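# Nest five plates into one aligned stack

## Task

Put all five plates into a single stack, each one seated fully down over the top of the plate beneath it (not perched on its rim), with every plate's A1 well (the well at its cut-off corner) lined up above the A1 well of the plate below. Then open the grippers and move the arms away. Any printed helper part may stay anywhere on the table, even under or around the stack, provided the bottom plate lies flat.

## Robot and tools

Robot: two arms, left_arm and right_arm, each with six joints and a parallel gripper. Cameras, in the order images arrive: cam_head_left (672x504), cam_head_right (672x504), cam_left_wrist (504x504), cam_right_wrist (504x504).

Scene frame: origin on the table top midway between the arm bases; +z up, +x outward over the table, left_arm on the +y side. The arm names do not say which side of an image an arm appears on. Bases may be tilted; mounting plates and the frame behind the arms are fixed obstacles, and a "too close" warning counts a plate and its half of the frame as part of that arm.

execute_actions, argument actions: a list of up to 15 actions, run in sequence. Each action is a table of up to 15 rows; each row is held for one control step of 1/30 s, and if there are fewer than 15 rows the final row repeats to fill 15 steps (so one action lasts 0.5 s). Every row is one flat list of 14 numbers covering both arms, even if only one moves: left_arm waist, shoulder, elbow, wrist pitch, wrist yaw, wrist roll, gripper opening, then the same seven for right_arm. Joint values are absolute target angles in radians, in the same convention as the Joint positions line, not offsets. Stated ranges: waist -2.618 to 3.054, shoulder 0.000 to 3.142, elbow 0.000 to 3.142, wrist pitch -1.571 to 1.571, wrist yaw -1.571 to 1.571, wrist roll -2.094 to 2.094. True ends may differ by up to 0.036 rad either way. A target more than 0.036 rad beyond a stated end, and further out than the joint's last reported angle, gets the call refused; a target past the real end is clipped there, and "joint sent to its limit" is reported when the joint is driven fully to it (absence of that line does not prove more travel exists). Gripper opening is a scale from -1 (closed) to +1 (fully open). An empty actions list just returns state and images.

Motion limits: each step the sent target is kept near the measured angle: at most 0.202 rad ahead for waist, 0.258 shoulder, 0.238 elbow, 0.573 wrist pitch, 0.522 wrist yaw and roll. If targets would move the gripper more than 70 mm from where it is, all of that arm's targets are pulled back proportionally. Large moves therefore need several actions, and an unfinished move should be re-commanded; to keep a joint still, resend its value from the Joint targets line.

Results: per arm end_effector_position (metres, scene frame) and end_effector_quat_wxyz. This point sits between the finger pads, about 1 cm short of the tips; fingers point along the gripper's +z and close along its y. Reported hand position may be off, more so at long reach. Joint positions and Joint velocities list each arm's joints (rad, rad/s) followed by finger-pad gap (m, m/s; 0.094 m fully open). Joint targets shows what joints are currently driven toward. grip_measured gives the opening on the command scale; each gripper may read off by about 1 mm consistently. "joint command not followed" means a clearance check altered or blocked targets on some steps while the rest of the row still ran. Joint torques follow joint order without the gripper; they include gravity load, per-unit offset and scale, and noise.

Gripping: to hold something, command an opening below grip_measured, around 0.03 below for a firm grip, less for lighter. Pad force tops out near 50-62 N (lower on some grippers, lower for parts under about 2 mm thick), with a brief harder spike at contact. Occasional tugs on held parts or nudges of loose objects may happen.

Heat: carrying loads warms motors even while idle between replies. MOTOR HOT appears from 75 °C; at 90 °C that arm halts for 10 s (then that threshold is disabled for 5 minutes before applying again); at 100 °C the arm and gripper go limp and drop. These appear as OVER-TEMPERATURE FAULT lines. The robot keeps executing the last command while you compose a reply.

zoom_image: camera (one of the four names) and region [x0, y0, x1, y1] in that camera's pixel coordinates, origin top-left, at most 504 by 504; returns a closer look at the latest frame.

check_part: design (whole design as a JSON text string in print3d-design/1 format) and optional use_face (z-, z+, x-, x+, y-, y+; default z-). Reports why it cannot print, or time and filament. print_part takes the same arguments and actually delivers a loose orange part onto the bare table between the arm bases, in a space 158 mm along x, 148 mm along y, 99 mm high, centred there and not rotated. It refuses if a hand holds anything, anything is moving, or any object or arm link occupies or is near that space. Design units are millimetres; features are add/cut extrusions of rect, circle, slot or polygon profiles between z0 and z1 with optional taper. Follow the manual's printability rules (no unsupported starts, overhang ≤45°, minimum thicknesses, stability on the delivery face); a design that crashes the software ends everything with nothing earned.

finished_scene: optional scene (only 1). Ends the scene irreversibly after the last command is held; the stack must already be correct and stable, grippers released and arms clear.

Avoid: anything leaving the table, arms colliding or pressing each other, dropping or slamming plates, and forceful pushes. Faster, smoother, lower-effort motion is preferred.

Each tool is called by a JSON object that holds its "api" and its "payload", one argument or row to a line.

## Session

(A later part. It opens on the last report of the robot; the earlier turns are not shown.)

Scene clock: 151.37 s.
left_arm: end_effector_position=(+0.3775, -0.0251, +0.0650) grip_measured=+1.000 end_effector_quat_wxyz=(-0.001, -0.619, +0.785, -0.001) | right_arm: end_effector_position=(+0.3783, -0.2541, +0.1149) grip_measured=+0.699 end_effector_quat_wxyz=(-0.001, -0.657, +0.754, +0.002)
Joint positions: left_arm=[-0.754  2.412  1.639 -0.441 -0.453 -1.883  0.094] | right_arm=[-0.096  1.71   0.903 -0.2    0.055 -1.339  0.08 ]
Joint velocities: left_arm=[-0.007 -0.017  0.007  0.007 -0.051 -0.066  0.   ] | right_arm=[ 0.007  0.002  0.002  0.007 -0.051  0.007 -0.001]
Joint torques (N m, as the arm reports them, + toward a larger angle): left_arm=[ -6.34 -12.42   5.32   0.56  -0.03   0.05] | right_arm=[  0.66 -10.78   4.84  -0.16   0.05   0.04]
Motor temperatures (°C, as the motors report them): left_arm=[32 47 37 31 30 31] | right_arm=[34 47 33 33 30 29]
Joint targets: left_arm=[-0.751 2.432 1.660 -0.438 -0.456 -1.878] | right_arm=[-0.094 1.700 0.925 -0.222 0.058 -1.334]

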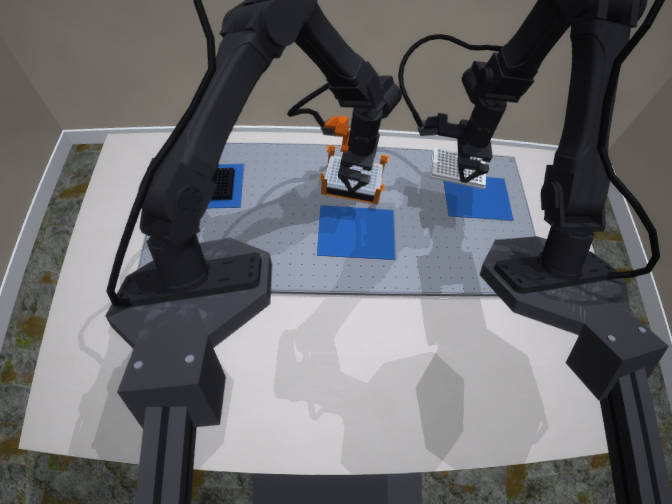

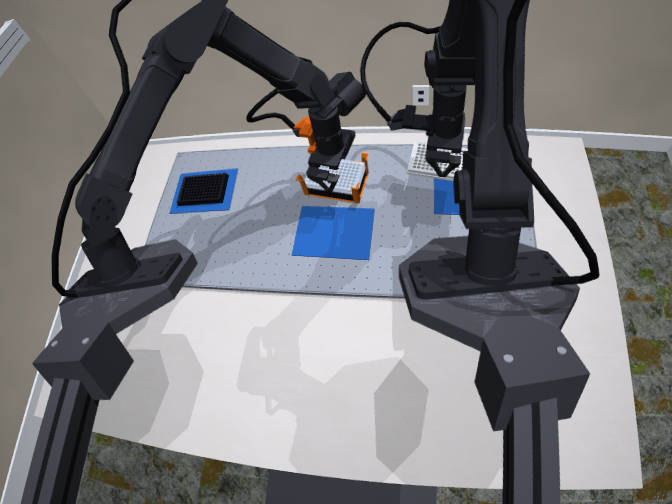

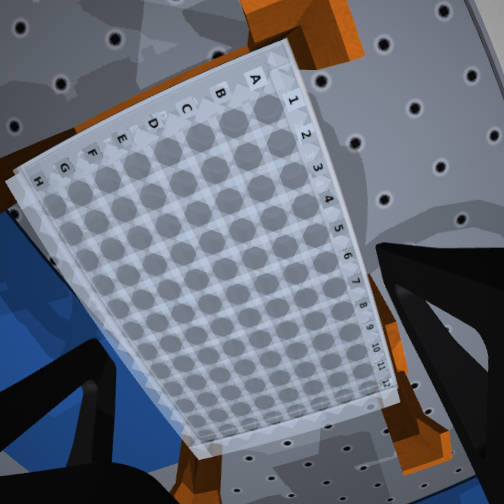

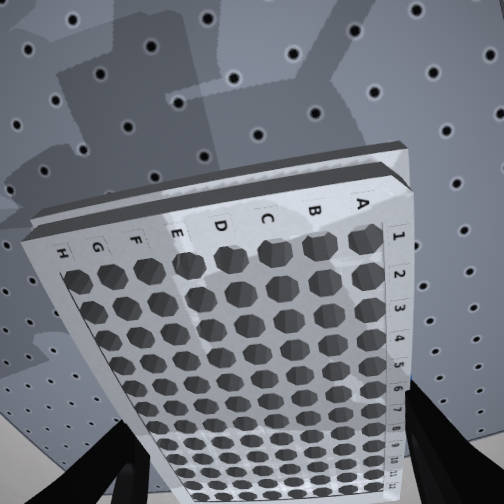

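{"api": "execute_actions", "payload": {
  "actions": [
    [[-0.756,2.420,1.640,-0.447,-0.460,-1.882,1,-0.094,1.700,0.925,-0.222,0.058,-1.334,0.66],[-0.761,2.407,1.622,-0.456,-0.464,-1.887,1,-0.094,1.700,0.925,-0.222,0.058,-1.334,0.66],[-0.766,2.396,1.610,-0.465,-0.468,-1.892,1,-0.094,1.700,0.925,-0.222,0.058,-1.334,0.66],[-0.768,2.390,1.607,-0.473,-0.470,-1.897,1,-0.094,1.700,0.925,-0.222,0.058,-1.334,0.66],[-0.770,2.384,1.605,-0.478,-0.471,-1.899,1,-0.094,1.700,0.925,-0.222,0.058,-1.334,0.66],[-0.774,2.376,1.603,-0.486,-0.472,-1.903,1,-0.094,1.700,0.925,-0.222,0.058,-1.334,0.66],[-0.777,2.366,1.601,-0.494,-0.474,-1.907,1,-0.094,1.700,0.925,-0.222,0.058,-1.334,0.66],[-0.781,2.357,1.599,-0.502,-0.476,-1.911,1,-0.094,1.700,0.925,-0.222,0.058,-1.334,0.66],[-0.785,2.348,1.596,-0.510,-0.477,-1.915,1,-0.094,1.700,0.925,-0.222,0.058,-1.334,0.66],[-0.789,2.339,1.594,-0.519,-0.479,-1.918,1,-0.094,1.700,0.925,-0.222,0.058,-1.334,0.66],[-0.792,2.330,1.592,-0.527,-0.480,-1.922,1,-0.094,1.700,0.925,-0.222,0.058,-1.334,0.66],[-0.796,2.321,1.589,-0.535,-0.482,-1.926,1,-0.094,1.700,0.925,-0.222,0.058,-1.334,0.66],[-0.800,2.311,1.587,-0.544,-0.484,-1.930,1,-0.094,1.700,0.925,-0.222,0.058,-1.334,0.66],[-0.804,2.302,1.585,-0.550,-0.485,-1.933,1,-0.094,1.700,0.925,-0.222,0.058,-1.334,0.66],[-0.808,2.292,1.582,-0.550,-0.485,-1.933,1,-0.094,1.700,0.925,-0.222,0.058,-1.334,0.66]]
  ]
}}

Scene clock: 154.90 s.
left_arm: end_effector_position=(+0.3779, -0.0238, +0.0970) grip_measured=+1.000 end_effector_quat_wxyz=(-0.001, -0.619, +0.785, -0.000) | right_arm: end_effector_position=(+0.3782, -0.2542, +0.1149) grip_measured=+0.699 end_effector_quat_wxyz=(-0.002, -0.657, +0.754, +0.002)
Joint positions: left_arm=[-0.784  2.329  1.61  -0.512 -0.465 -1.914  0.094] | right_arm=[-0.096  1.71   0.903 -0.201  0.055 -1.339  0.08 ]
Joint velocities: left_arm=[-0.149 -0.315 -0.056 -0.198 -0.051 -0.095  0.   ] | right_arm=[ 0.002 -0.002  0.002  0.007  0.066  0.066  0.   ]
Joint torques (N m, as the arm reports them, + toward a larger angle): left_arm=[ -7.99 -15.56   1.78   0.31  -0.18  -0.1 ] | right_arm=[  0.5  -10.79   4.69  -0.18   0.06   0.01]
Motor temperatures (°C, as the motors report them): left_arm=[32 47 36 31 30 31] | right_arm=[34 47 33 33 29 29]
Joint targets: left_arm=[-0.808 2.292 1.582 -0.550 -0.485 -1.933] | right_arm=[-0.094 1.700 0.925 -0.222 0.058 -1.334]

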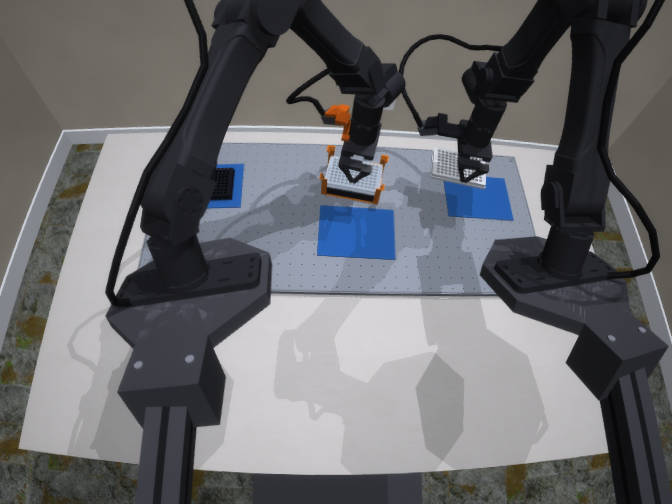

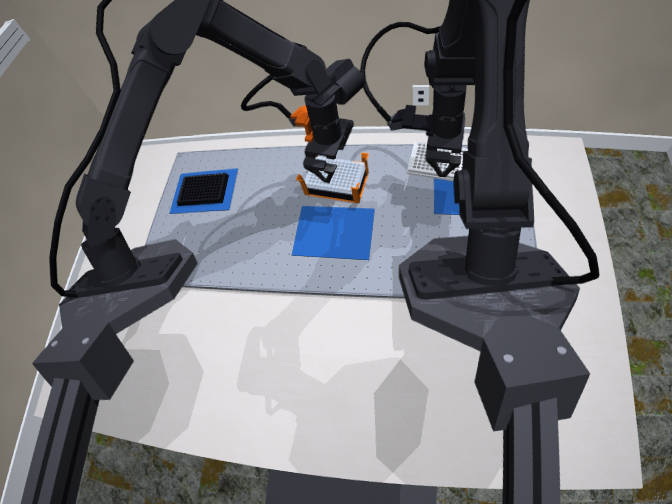

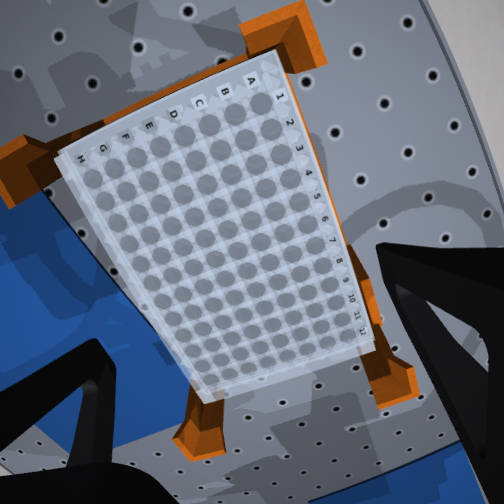

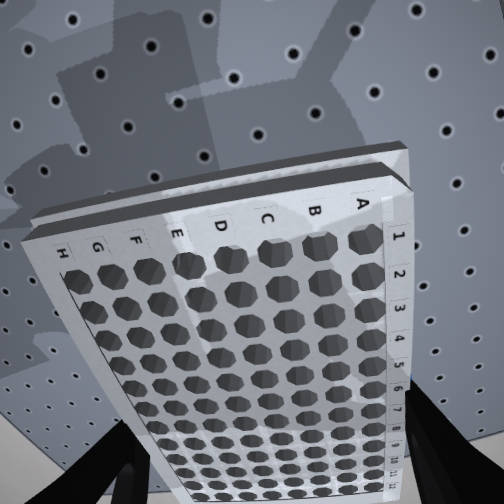

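{"api": "execute_actions", "payload": {
  "actions": [
    [[-0.803,2.286,1.575,-0.534,-0.475,-1.916,1,-0.089,1.701,0.926,-0.225,0.064,-1.324,0.66],[-0.794,2.275,1.562,-0.528,-0.471,-1.909,1,-0.077,1.703,0.929,-0.228,0.072,-1.312,0.66],[-0.780,2.258,1.542,-0.518,-0.465,-1.899,1,-0.057,1.706,0.934,-0.233,0.085,-1.294,0.66],[-0.762,2.235,1.515,-0.506,-0.457,-1.885,1,-0.032,1.710,0.940,-0.238,0.099,-1.271,0.66],[-0.741,2.2095,1.485,-0.492,-0.448,-1.870,1,-0.003,1.715,0.946,-0.244,0.115,-1.245,0.66],[-0.718,2.181,1.452,-0.476,-0.438,-1.853,1,0.030,1.720,0.956,-0.250,0.132,-1.220,0.66],[-0.695,2.153,1.419,-0.460,-0.427,-1.836,1,0.062,1.725,0.968,-0.257,0.150,-1.193,0.66],[-0.672,2.124,1.386,-0.444,-0.417,-1.819,1,0.094,1.732,0.982,-0.264,0.167,-1.166,0.66],[-0.646,2.093,1.349,-0.427,-0.406,-1.800,1,0.123,1.742,0.998,-0.272,0.184,-1.140,0.66],[-0.623,2.064,1.316,-0.411,-0.396,-1.783,1,0.153,1.755,1.016,-0.282,0.200,-1.114,0.66],[-0.600,2.036,1.282,-0.398,-0.386,-1.768,1,0.177,1.777,1.044,-0.311,0.224,-1.068,0.66],[-0.577,2.0075,1.249,-0.385,-0.374,-1.750,1,0.202,1.798,1.072,-0.325,0.236,-1.044,0.66],[-0.553,1.985,1.221,-0.370,-0.353,-1.718,1,0.226,1.820,1.100,-0.338,0.247,-1.023,0.66],[-0.525,1.968,1.198,-0.360,-0.340,-1.698,1,0.251,1.842,1.128,-0.352,0.259,-1.001,0.66],[-0.495,1.955,1.179,-0.350,-0.326,-1.678,1,0.275,1.864,1.156,-0.365,0.270,-0.980,0.66]],
    [[-0.466,1.945,1.163,-0.340,-0.313,-1.658,1,0.300,1.885,1.184,-0.378,0.281,-0.958,0.66],[-0.437,1.937,1.150,-0.330,-0.299,-1.638,1,0.324,1.907,1.212,-0.392,0.292,-0.937,0.66],[-0.407,1.931,1.138,-0.320,-0.284,-1.617,1,0.349,1.929,1.240,-0.405,0.304,-0.915,0.66],[-0.378,1.926,1.128,-0.309,-0.270,-1.596,1,0.373,1.951,1.268,-0.418,0.315,-0.894,0.66],[-0.349,1.922,1.119,-0.299,-0.256,-1.575,1,0.397,1.972,1.297,-0.432,0.326,-0.872,0.66],[-0.319,1.918,1.111,-0.289,-0.242,-1.554,1,0.420,1.992,1.322,-0.444,0.336,-0.853,0.66],[-0.290,1.915,1.104,-0.278,-0.227,-1.533,1,0.443,2.013,1.348,-0.455,0.346,-0.834,0.66],[-0.261,1.913,1.097,-0.268,-0.213,-1.512,1,0.463,2.031,1.372,-0.464,0.354,-0.819,0.66],[-0.231,1.911,1.091,-0.257,-0.199,-1.491,1,0.481,2.047,1.393,-0.473,0.360,-0.806,0.66],[-0.202,1.909,1.085,-0.247,-0.184,-1.470,1,0.497,2.061,1.410,-0.479,0.366,-0.796,0.66],[-0.173,1.907,1.079,-0.237,-0.170,-1.449,1,0.509,2.072,1.425,-0.483,0.369,-0.790,0.66],[-0.144,1.905,1.074,-0.226,-0.156,-1.428,1,0.518,2.080,1.436,-0.487,0.3725,-0.783,0.66],[-0.114,1.904,1.069,-0.216,-0.142,-1.407,1,0.525,2.086,1.443,-0.487,0.3725,-0.783,0.66],[-0.085,1.903,1.065,-0.206,-0.127,-1.386,1,0.528,2.089,1.447,-0.487,0.3725,-0.783,0.66],[-0.056,1.902,1.061,-0.195,-0.113,-1.365,1,0.529,2.0895,1.4476,-0.487,0.3725,-0.783,0.66]]
  ]
}}

Scene clock: 156.50 s.
left_arm: end_effector_position=(+0.3717, +0.2609, +0.0790) grip_measured=+1.000 end_effector_quat_wxyz=(-0.018, -0.685, +0.728, +0.024) | right_arm: end_effector_position=(+0.3790, -0.0110, +0.1133) grip_measured=+0.699 end_effector_quat_wxyz=(+0.010, -0.664, +0.747, +0.010)
Joint positions: left_arm=[-0.107  1.926  1.093 -0.246 -0.178 -1.459  0.094] | right_arm=[ 0.521  2.075  1.416 -0.443  0.345 -0.817  0.08 ]
Joint velocities: left_arm=[ 0.794 -0.037 -0.129  0.359  0.476  0.593  0.   ] | right_arm=[ 0.154  0.1    0.105 -0.095  0.066  0.198 -0.001]
Joint torques (N m, as the arm reports them, + toward a larger angle): left_arm=[ -1.67 -14.2    0.6    0.51   0.06   0.05] | right_arm=[  4.09 -11.65   6.12  -0.19   0.23   0.04]
Motor temperatures (°C, as the motors report them): left_arm=[32 47 36 31 30 31] | right_arm=[34 47 33 33 29 29]
Joint targets: left_arm=[-0.056 1.902 1.061 -0.195 -0.113 -1.365] | right_arm=[0.529 2.089 1.448 -0.487 0.373 -0.783]

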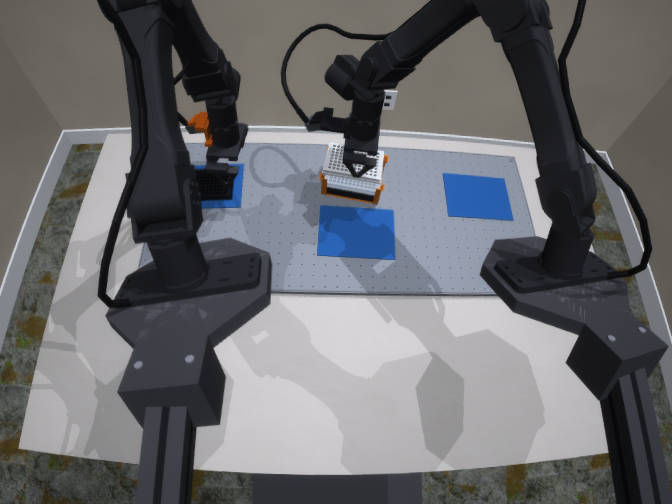

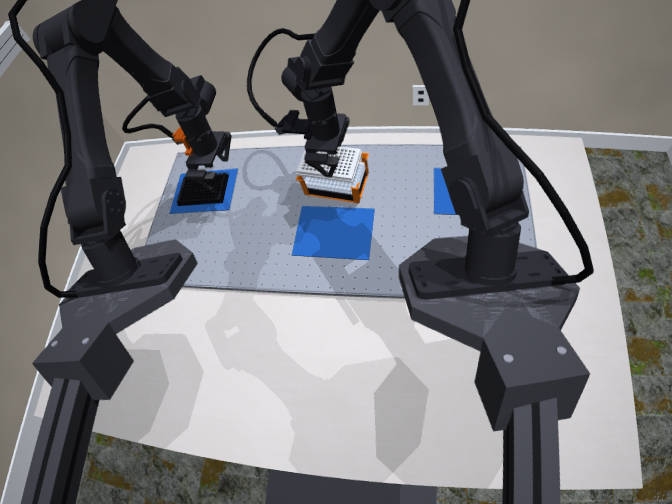

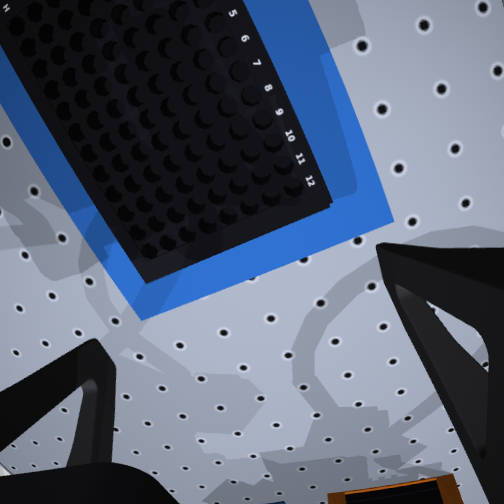

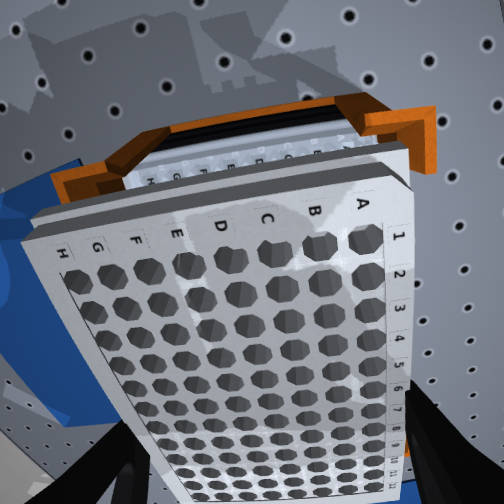

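{"api": "execute_actions", "payload": {
  "actions": []
}}

{"api": "zoom_image", "payload": {
  "camera": "cam_right_wrist",
  "region": [260, 70, 450, 220]
}}

{"api": "zoom_image", "payload": {
  "camera": "cam_right_wrist",
  "region": [20, 100, 260, 260]
}}

Scene clock: 156.60 s.
left_arm: end_effector_position=(+0.3721, +0.2834, +0.0763) grip_measured=+1.000 end_effector_quat_wxyz=(-0.011, -0.690, +0.724, +0.023) | right_arm: end_effector_position=(+0.3767, -0.0110, +0.1134) grip_measured=+0.699 end_effector_quat_wxyz=(+0.005, -0.662, +0.749, +0.008)
Joint positions: left_arm=[-0.048  1.923  1.088 -0.226 -0.157 -1.417  0.094] | right_arm=[ 0.526  2.078  1.419 -0.455  0.351 -0.804  0.08 ]
Joint velocities: left_arm=[ 0.3   -0.002 -0.037  0.125  0.095  0.3    0.   ] | right_arm=[-0.012 -0.002  0.027 -0.168  0.051  0.139 -0.   ]
Joint torques (N m, as the arm reports them, + toward a larger angle): left_arm=[ -3.72 -14.13   0.42   0.56   0.26   0.1 ] | right_arm=[  4.6  -11.33   6.27  -0.09   0.06   0.01]
Motor temperatures (°C, as the motors report them): left_arm=[32 47 36 31 30 31] | right_arm=[34 47 33 33 29 29]
Joint targets: left_arm=[-0.056 1.902 1.061 -0.195 -0.113 -1.365] | right_arm=[0.529 2.090 1.448 -0.487 0.373 -0.783]

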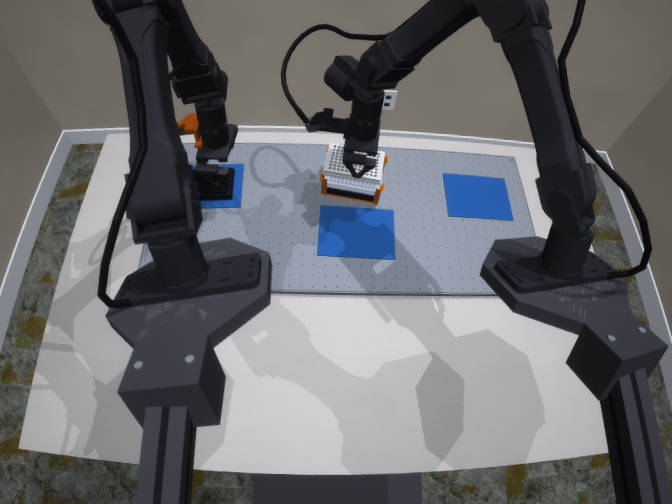

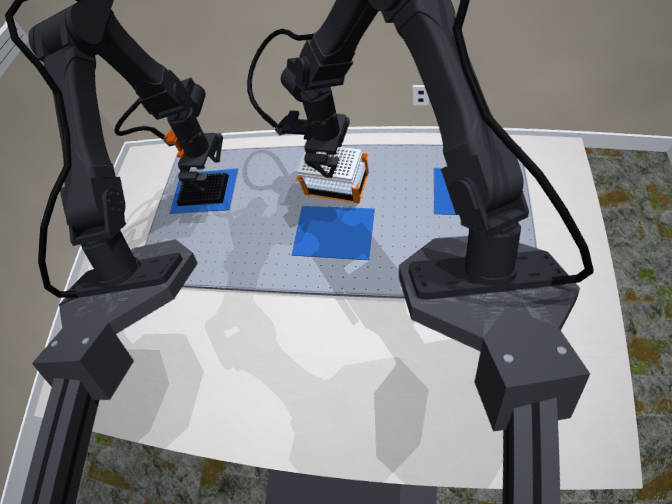

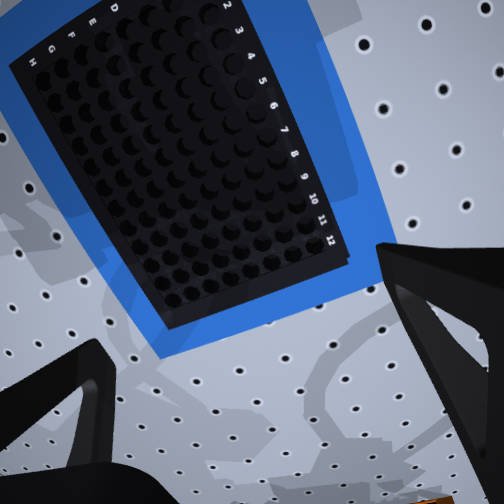

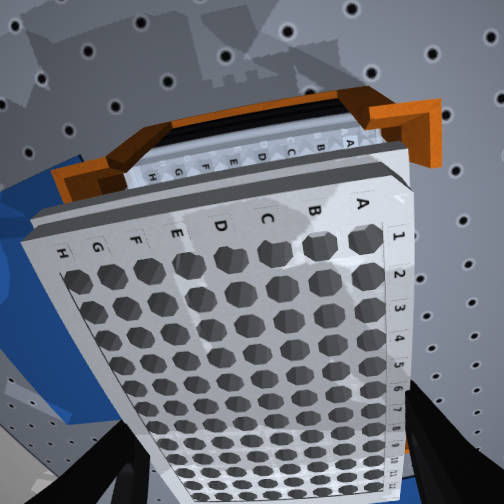

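Region (260, 70, 450, 220) of cam_right_wrist's 504x504 image, scaled by 2.653, with more detail than that image has; it fills the top 398 rows of this view, and the rest is white.

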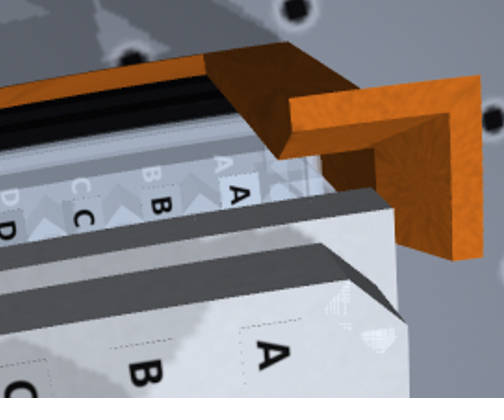

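Region (20, 100, 260, 260) of cam_right_wrist's 504x504 image, scaled by 2.100, with more detail than that image has.

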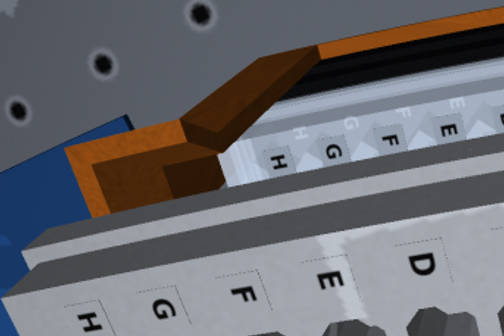

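{"api": "execute_actions", "payload": {
  "actions": []
}}

{"api": "zoom_image", "payload": {
  "camera": "cam_right_wrist",
  "region": [230, 70, 350, 170]
}}

{"api": "zoom_image", "payload": {
  "camera": "cam_right_wrist",
  "region": [110, 90, 250, 200]
}}

Scene clock: 156.83 s.
left_arm: end_effector_position=(+0.3777, +0.2796, +0.0766) grip_measured=+1.000 end_effector_quat_wxyz=(-0.011, -0.679, +0.734, +0.006) | right_arm: end_effector_position=(+0.3758, -0.0148, +0.1133) grip_measured=+0.699 end_effector_quat_wxyz=(-0.001, -0.659, +0.752, +0.002)
Joint positions: left_arm=[-0.046  1.92   1.087 -0.206 -0.128 -1.381  0.094] | right_arm=[ 0.526  2.078  1.42  -0.468  0.363 -0.792  0.08 ]
Joint velocities: left_arm=[-0.012  0.012 -0.012  0.066  0.081  0.066  0.   ] | right_arm=[ 0.002  0.022 -0.012 -0.007 -0.022  0.007 -0.001]
Joint torques (N m, as the arm reports them, + toward a larger angle): left_arm=[ -2.25 -14.08   0.43   0.59   0.07   0.07] | right_arm=[  4.65 -11.23   6.28  -0.15   0.11   0.03]
Motor temperatures (°C, as the motors report them): left_arm=[32 47 36 31 30 31] | right_arm=[34 47 33 33 29 29]
Joint targets: left_arm=[-0.056 1.902 1.061 -0.195 -0.113 -1.365] | right_arm=[0.529 2.090 1.448 -0.487 0.373 -0.783]

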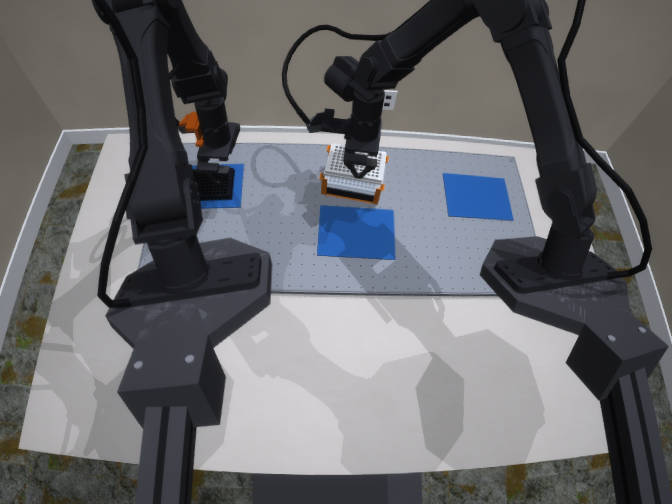

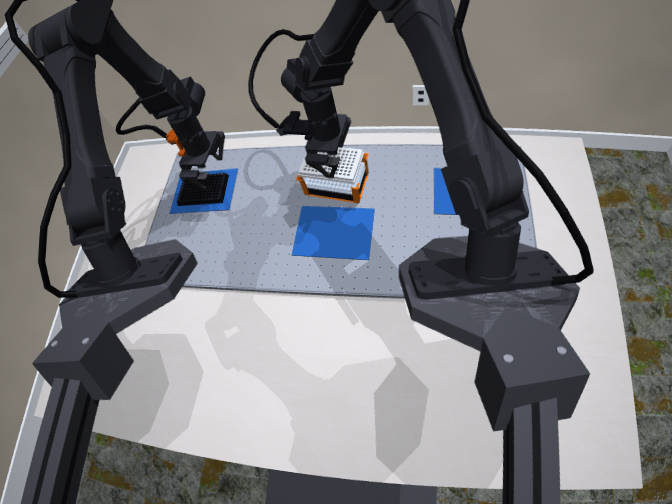

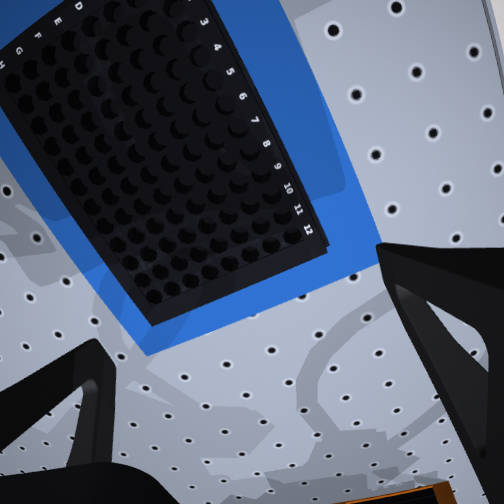

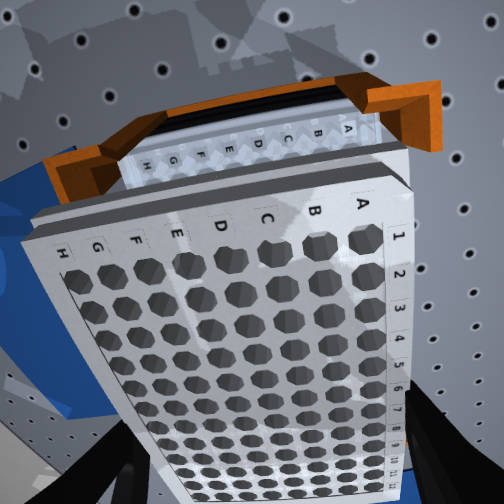

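Region (230, 70, 350, 170) of cam_right_wrist's 504x504 image, scaled by 4.200, with more detail than that image has.

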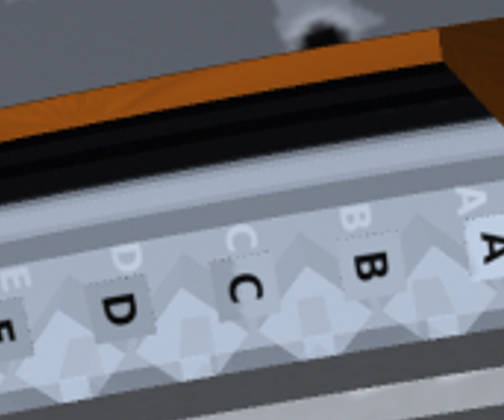

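Region (110, 90, 250, 200) of cam_right_wrist's 504x504 image, scaled by 3.600, with more detail than that image has; it fills the top 396 rows of this view, and the rest is white.

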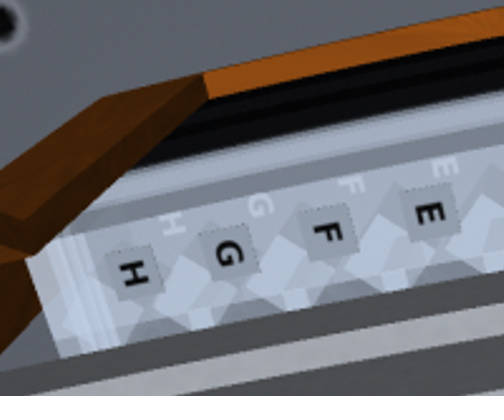

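{"api": "zoom_image", "payload": {
  "camera": "cam_right_wrist",
  "region": [290, 72, 345, 122]
}}

{"api": "zoom_image", "payload": {
  "camera": "cam_right_wrist",
  "region": [340, 60, 460, 180]
}}

{"api": "zoom_image", "payload": {
  "camera": "cam_right_wrist",
  "region": [20, 110, 160, 230]
}}

Region (290, 72, 345, 122) of cam_right_wrist's 504x504 image, scaled by 9.164, with more detail than that image has; it fills the top 458 rows of this view, and the rest is white.

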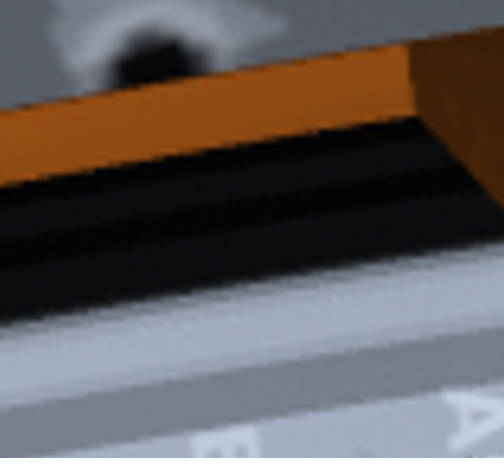

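Region (340, 60, 460, 180) of cam_right_wrist's 504x504 image, scaled by 4.200, with more detail than that image has.

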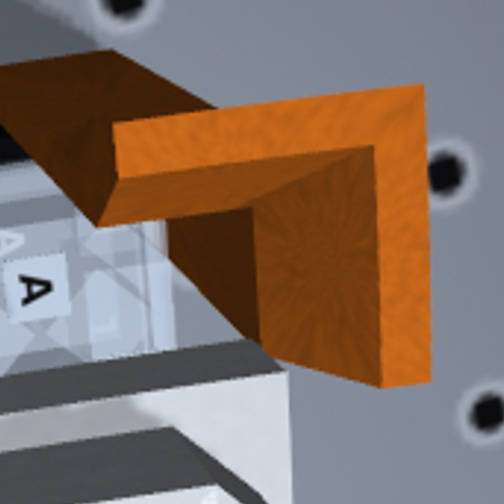

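Region (20, 110, 160, 230) of cam_right_wrist's 504x504 image, scaled by 3.600, with more detail than that image has; it fills the top 432 rows of this view, and the rest is white.

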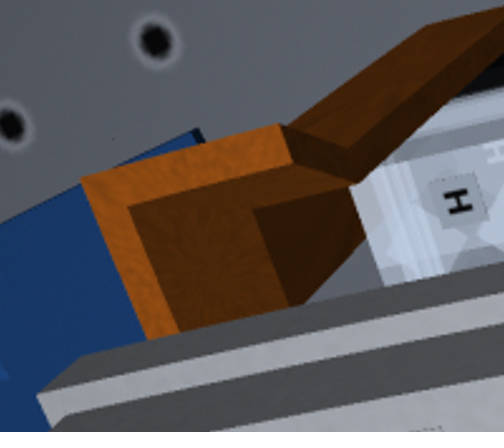

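{"api": "zoom_image", "payload": {
  "camera": "cam_head_left",
  "region": [320, 172, 356, 204]
}}

{"api": "zoom_image", "payload": {
  "camera": "cam_head_right",
  "region": [326, 174, 366, 206]
}}

Region (320, 172, 356, 204) of cam_head_left's 672x504 image, scaled by 14.000, with more detail than that image has.

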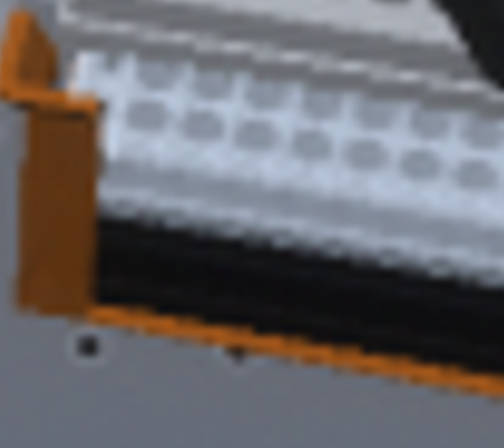

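Region (326, 174, 366, 206) of cam_head_right's 672x504 image, scaled by 12.600, with more detail than that image has; it fills the top 403 rows of this view, and the rest is white.

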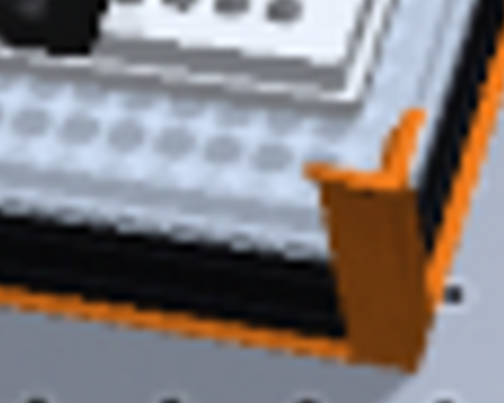

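{"api": "execute_actions", "payload": {
  "actions": []
}}

Scene clock: 161.50 s.
left_arm: end_effector_position=(+0.3788, +0.2783, +0.0766) grip_measured=+1.000 end_effector_quat_wxyz=(-0.012, -0.676, +0.737, +0.001) | right_arm: end_effector_position=(+0.3757, -0.0155, +0.1134) grip_measured=+0.699 end_effector_quat_wxyz=(-0.003, -0.659, +0.753, +0.001)
Joint positions: left_arm=[-0.046  1.92   1.087 -0.203 -0.12  -1.372  0.094] | right_arm=[ 0.526  2.078  1.42  -0.47   0.366 -0.789  0.08 ]
Joint velocities: left_arm=[-0.007 -0.012 -0.002 -0.037  0.007 -0.095  0.   ] | right_arm=[ 0.007  0.002 -0.002  0.037 -0.007  0.037  0.001]
Joint torques (N m, as the arm reports them, + toward a larger angle): left_arm=[ -2.33 -14.1    0.46   0.6    0.1    0.07] | right_arm=[  4.6  -11.23   6.33  -0.15   0.07   0.03]
Motor temperatures (°C, as the motors report them): left_arm=[32 47 36 31 30 31] | right_arm=[34 47 33 33 29 29]
Joint targets: left_arm=[-0.056 1.902 1.061 -0.195 -0.113 -1.365] | right_arm=[0.529 2.090 1.448 -0.487 0.373 -0.783]

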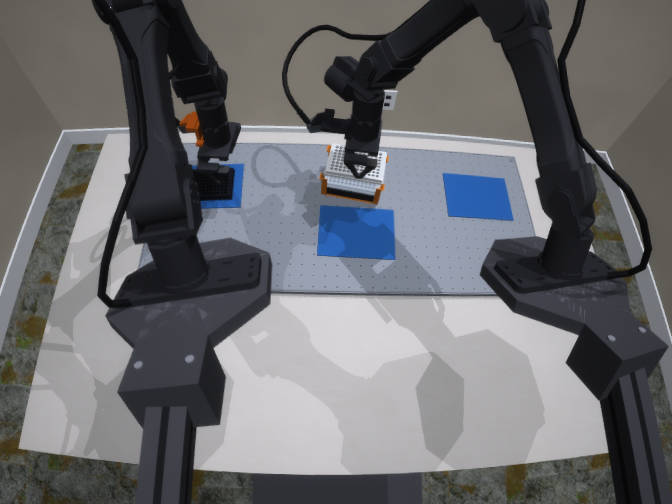

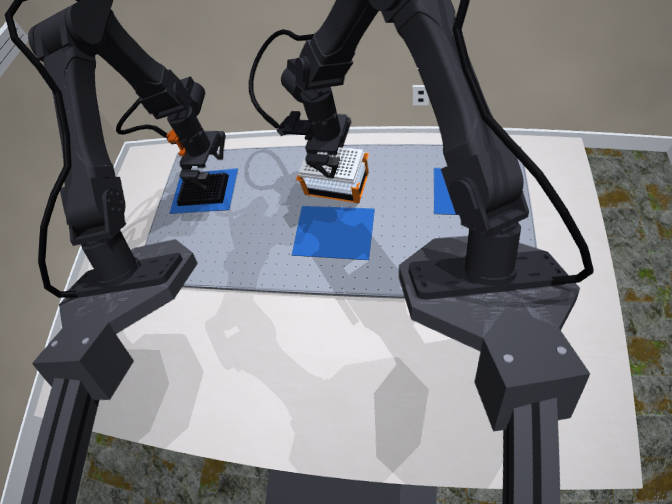

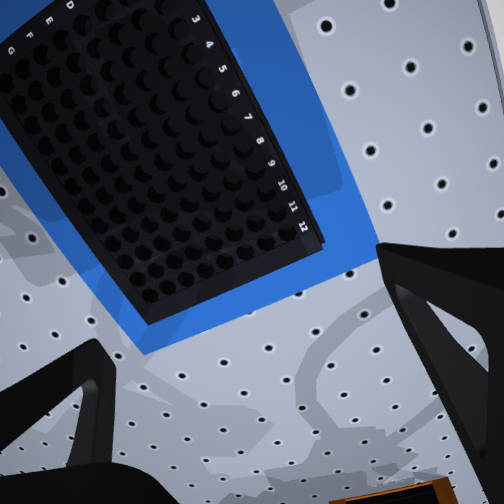

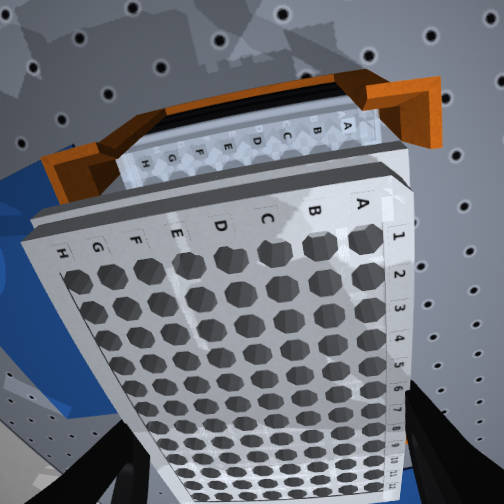

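{"api": "execute_actions", "payload": {
  "actions": [
    [[-0.046,1.902,1.060,-0.192,-0.109,-1.359,1,0.528,2.091,1.448,-0.481,0.370,-0.785,0.66],[-0.034,1.901,1.058,-0.188,-0.103,-1.351,1,0.526,2.093,1.449,-0.474,0.367,-0.787,0.66],[-0.020,1.901,1.056,-0.183,-0.097,-1.342,1,0.524,2.096,1.450,-0.467,0.365,-0.789,0.66],[-0.004,1.900,1.054,-0.178,-0.091,-1.332,1,0.522,2.099,1.450,-0.460,0.362,-0.791,0.66],[0.013,1.900,1.052,-0.173,-0.084,-1.322,1,0.520,2.102,1.451,-0.453,0.360,-0.794,0.66],[0.031,1.899,1.050,-0.168,-0.077,-1.312,1,0.518,2.105,1.452,-0.446,0.357,-0.796,0.66],[0.049,1.899,1.048,-0.163,-0.070,-1.302,1,0.516,2.108,1.453,-0.440,0.355,-0.798,0.66],[0.067,1.898,1.046,-0.158,-0.063,-1.292,1,0.514,2.111,1.453,-0.434,0.353,-0.800,0.66],[0.083,1.898,1.044,-0.154,-0.057,-1.283,1,0.512,2.114,1.454,-0.428,0.351,-0.802,0.66],[0.097,1.897,1.042,-0.150,-0.052,-1.275,1,0.510,2.116,1.455,-0.424,0.349,-0.803,0.66],[0.108,1.897,1.041,-0.147,-0.048,-1.269,1,0.508,2.118,1.455,-0.421,0.348,-0.804,0.66],[0.116,1.896,1.040,-0.145,-0.045,-1.265,1,0.507,2.119,1.456,-0.421,0.348,-0.804,0.66],[0.121,1.896,1.039,-0.145,-0.044,-1.263,1,0.506,2.120,1.456,-0.421,0.348,-0.804,0.66]]
  ]
}}

{"api": "execute_actions", "payload": {
  "actions": []
}}

Scene clock: 162.37 s.
left_arm: end_effector_position=(+0.3630, +0.3426, +0.0691) grip_measured=+1.000 end_effector_quat_wxyz=(-0.001, -0.698, +0.716, +0.015) | right_arm: end_effector_position=(+0.3745, -0.0224, +0.0998) grip_measured=+0.699 end_effector_quat_wxyz=(-0.011, -0.657, +0.754, -0.003)
Joint positions: left_arm=[ 0.124  1.92   1.064 -0.161 -0.067 -1.286  0.094] | right_arm=[ 0.506  2.109  1.42  -0.45   0.366 -0.796  0.08 ]
Joint velocities: left_arm=[ 0.095 -0.002 -0.022  0.081 -0.037  0.051  0.   ] | right_arm=[-0.042  0.032  0.002 -0.007 -0.051 -0.022  0.001]
Joint torques (N m, as the arm reports them, + toward a larger angle): left_arm=[ -1.25 -14.47   0.51   0.67   0.19   0.08] | right_arm=[  4.49 -11.47   6.77   0.24  -0.15  -0.07]
Motor temperatures (°C, as the motors report them): left_arm=[32 47 36 31 30 31] | right_arm=[34 47 33 33 29 29]
Joint targets: left_arm=[0.121 1.896 1.039 -0.145 -0.044 -1.263] | right_arm=[0.506 2.120 1.456 -0.421 0.348 -0.804]

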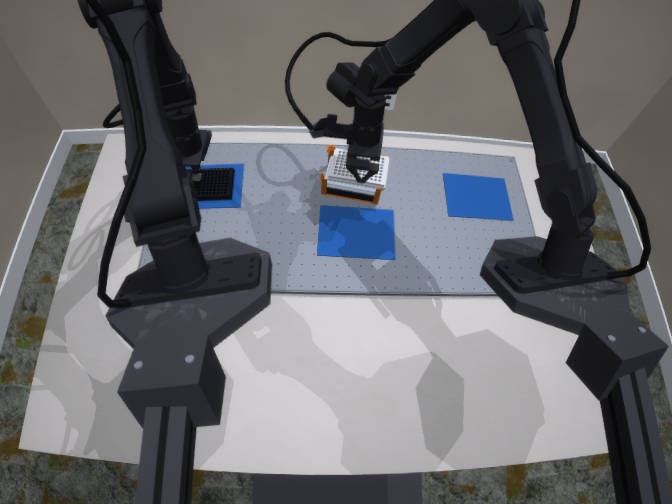

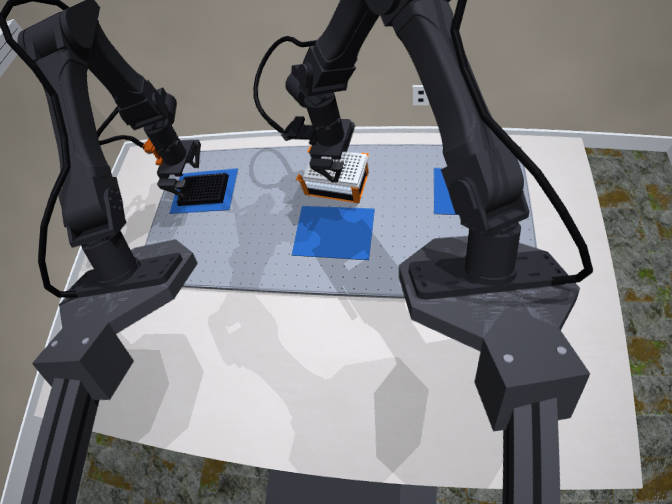

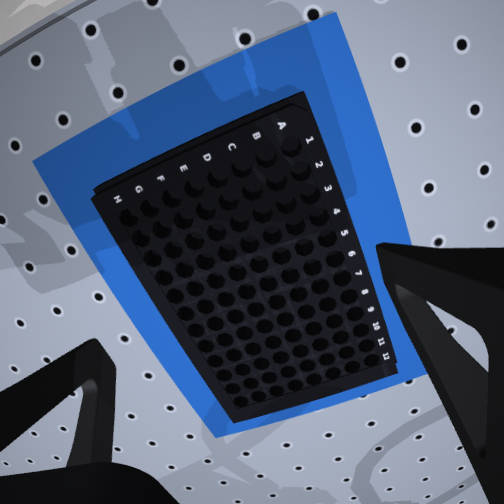

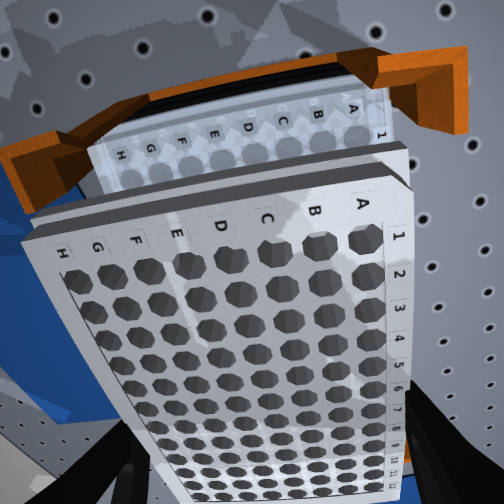

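Scene clock: 162.37 s.
left_arm: end_effector_position=(+0.3630, +0.3426, +0.0691) grip_measured=+1.000 end_effector_quat_wxyz=(-0.001, -0.698, +0.716, +0.015) | right_arm: end_effector_position=(+0.3745, -0.0224, +0.0998) grip_measured=+0.699 end_effector_quat_wxyz=(-0.011, -0.657, +0.754, -0.003)
Joint positions: left_arm=[ 0.124  1.92   1.064 -0.161 -0.067 -1.286  0.094] | right_arm=[ 0.506  2.109  1.42  -0.45   0.366 -0.796  0.08 ]
Joint velocities: left_arm=[ 0.095 -0.002 -0.022  0.081 -0.037  0.051  0.   ] | right_arm=[-0.042  0.032  0.002 -0.007 -0.051 -0.022  0.001]
Joint torques (N m, as the arm reports them, + toward a larger angle): left_arm=[ -1.25 -14.47   0.51   0.67   0.19   0.08] | right_arm=[  4.49 -11.47   6.77   0.24  -0.15  -0.07]
Motor temperatures (°C, as the motors report them): left_arm=[32 47 36 31 30 31] | right_arm=[34 47 33 33 29 29]
Joint targets: left_arm=[0.121 1.896 1.039 -0.145 -0.044 -1.263] | right_arm=[0.506 2.120 1.456 -0.421 0.348 -0.804]

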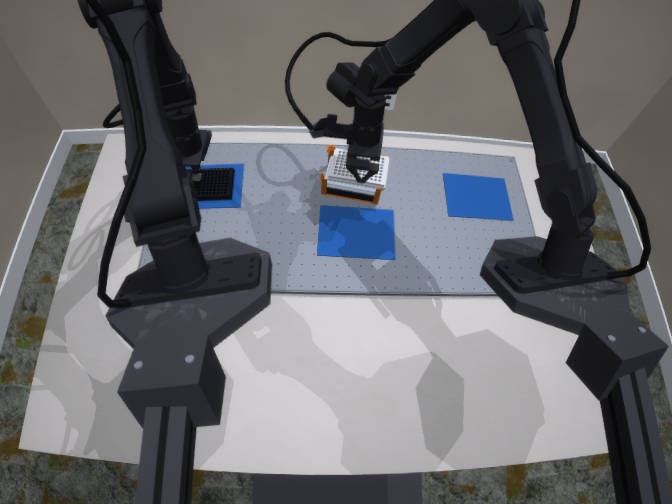

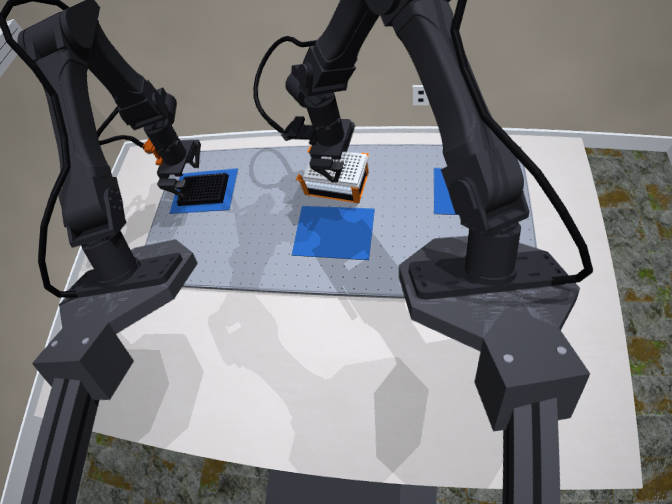

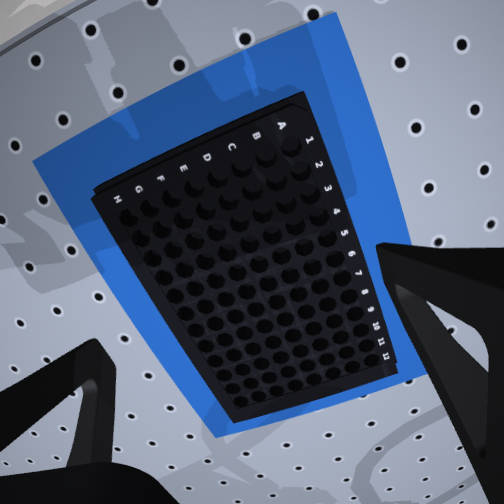

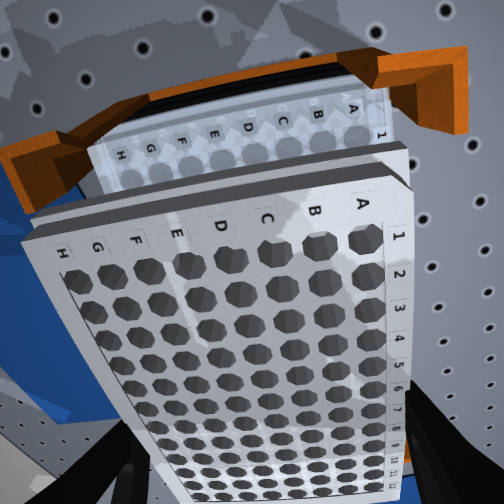

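{"api": "execute_actions", "payload": {
  "actions": []
}}

Scene clock: 162.47 s.
left_arm: end_effector_position=(+0.3640, +0.3423, +0.0691) grip_measured=+1.000 end_effector_quat_wxyz=(-0.001, -0.695, +0.719, +0.012) | right_arm: end_effector_position=(+0.3748, -0.0225, +0.0994) grip_measured=+0.699 end_effector_quat_wxyz=(-0.011, -0.657, +0.754, -0.003)
Joint positions: left_arm=[ 0.126  1.92   1.064 -0.157 -0.06  -1.278  0.094] | right_arm=[ 0.505  2.11   1.42  -0.448  0.366 -0.797  0.08 ]
Joint velocities: left_arm=[ 0.002  0.007 -0.022  0.051  0.007  0.081  0.   ] | right_arm=[-0.012 -0.007 -0.002 -0.022  0.007  0.007  0.   ]
Joint torques (N m, as the arm reports them, + toward a larger angle): left_arm=[ -0.88 -14.57   0.42   0.63   0.04   0.06] | right_arm=[  4.37 -11.42   6.69   0.2   -0.16  -0.07]
Motor temperatures (°C, as the motors report them): left_arm=[32 47 36 31 30 31] | right_arm=[34 47 33 33 29 29]
Joint targets: left_arm=[0.121 1.896 1.039 -0.145 -0.044 -1.263] | right_arm=[0.506 2.120 1.456 -0.421 0.348 -0.804]

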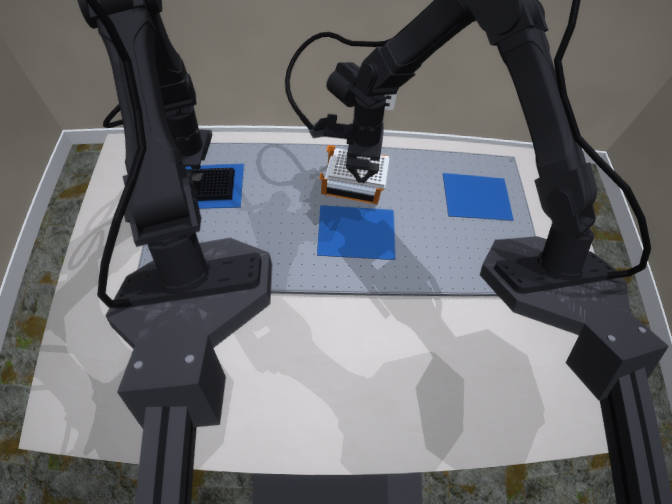

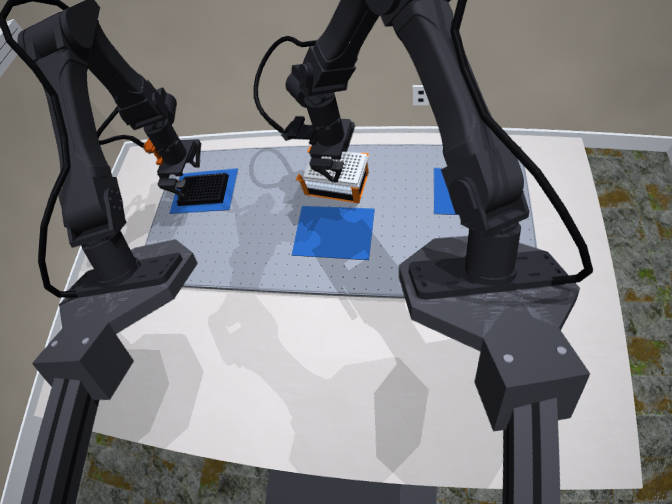

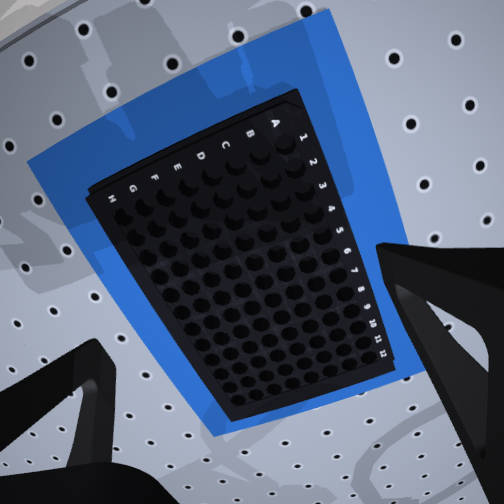

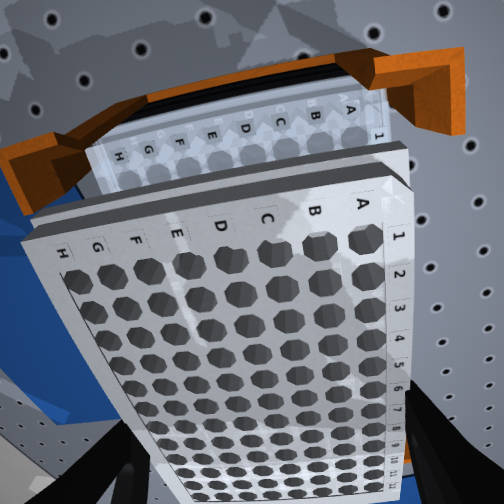

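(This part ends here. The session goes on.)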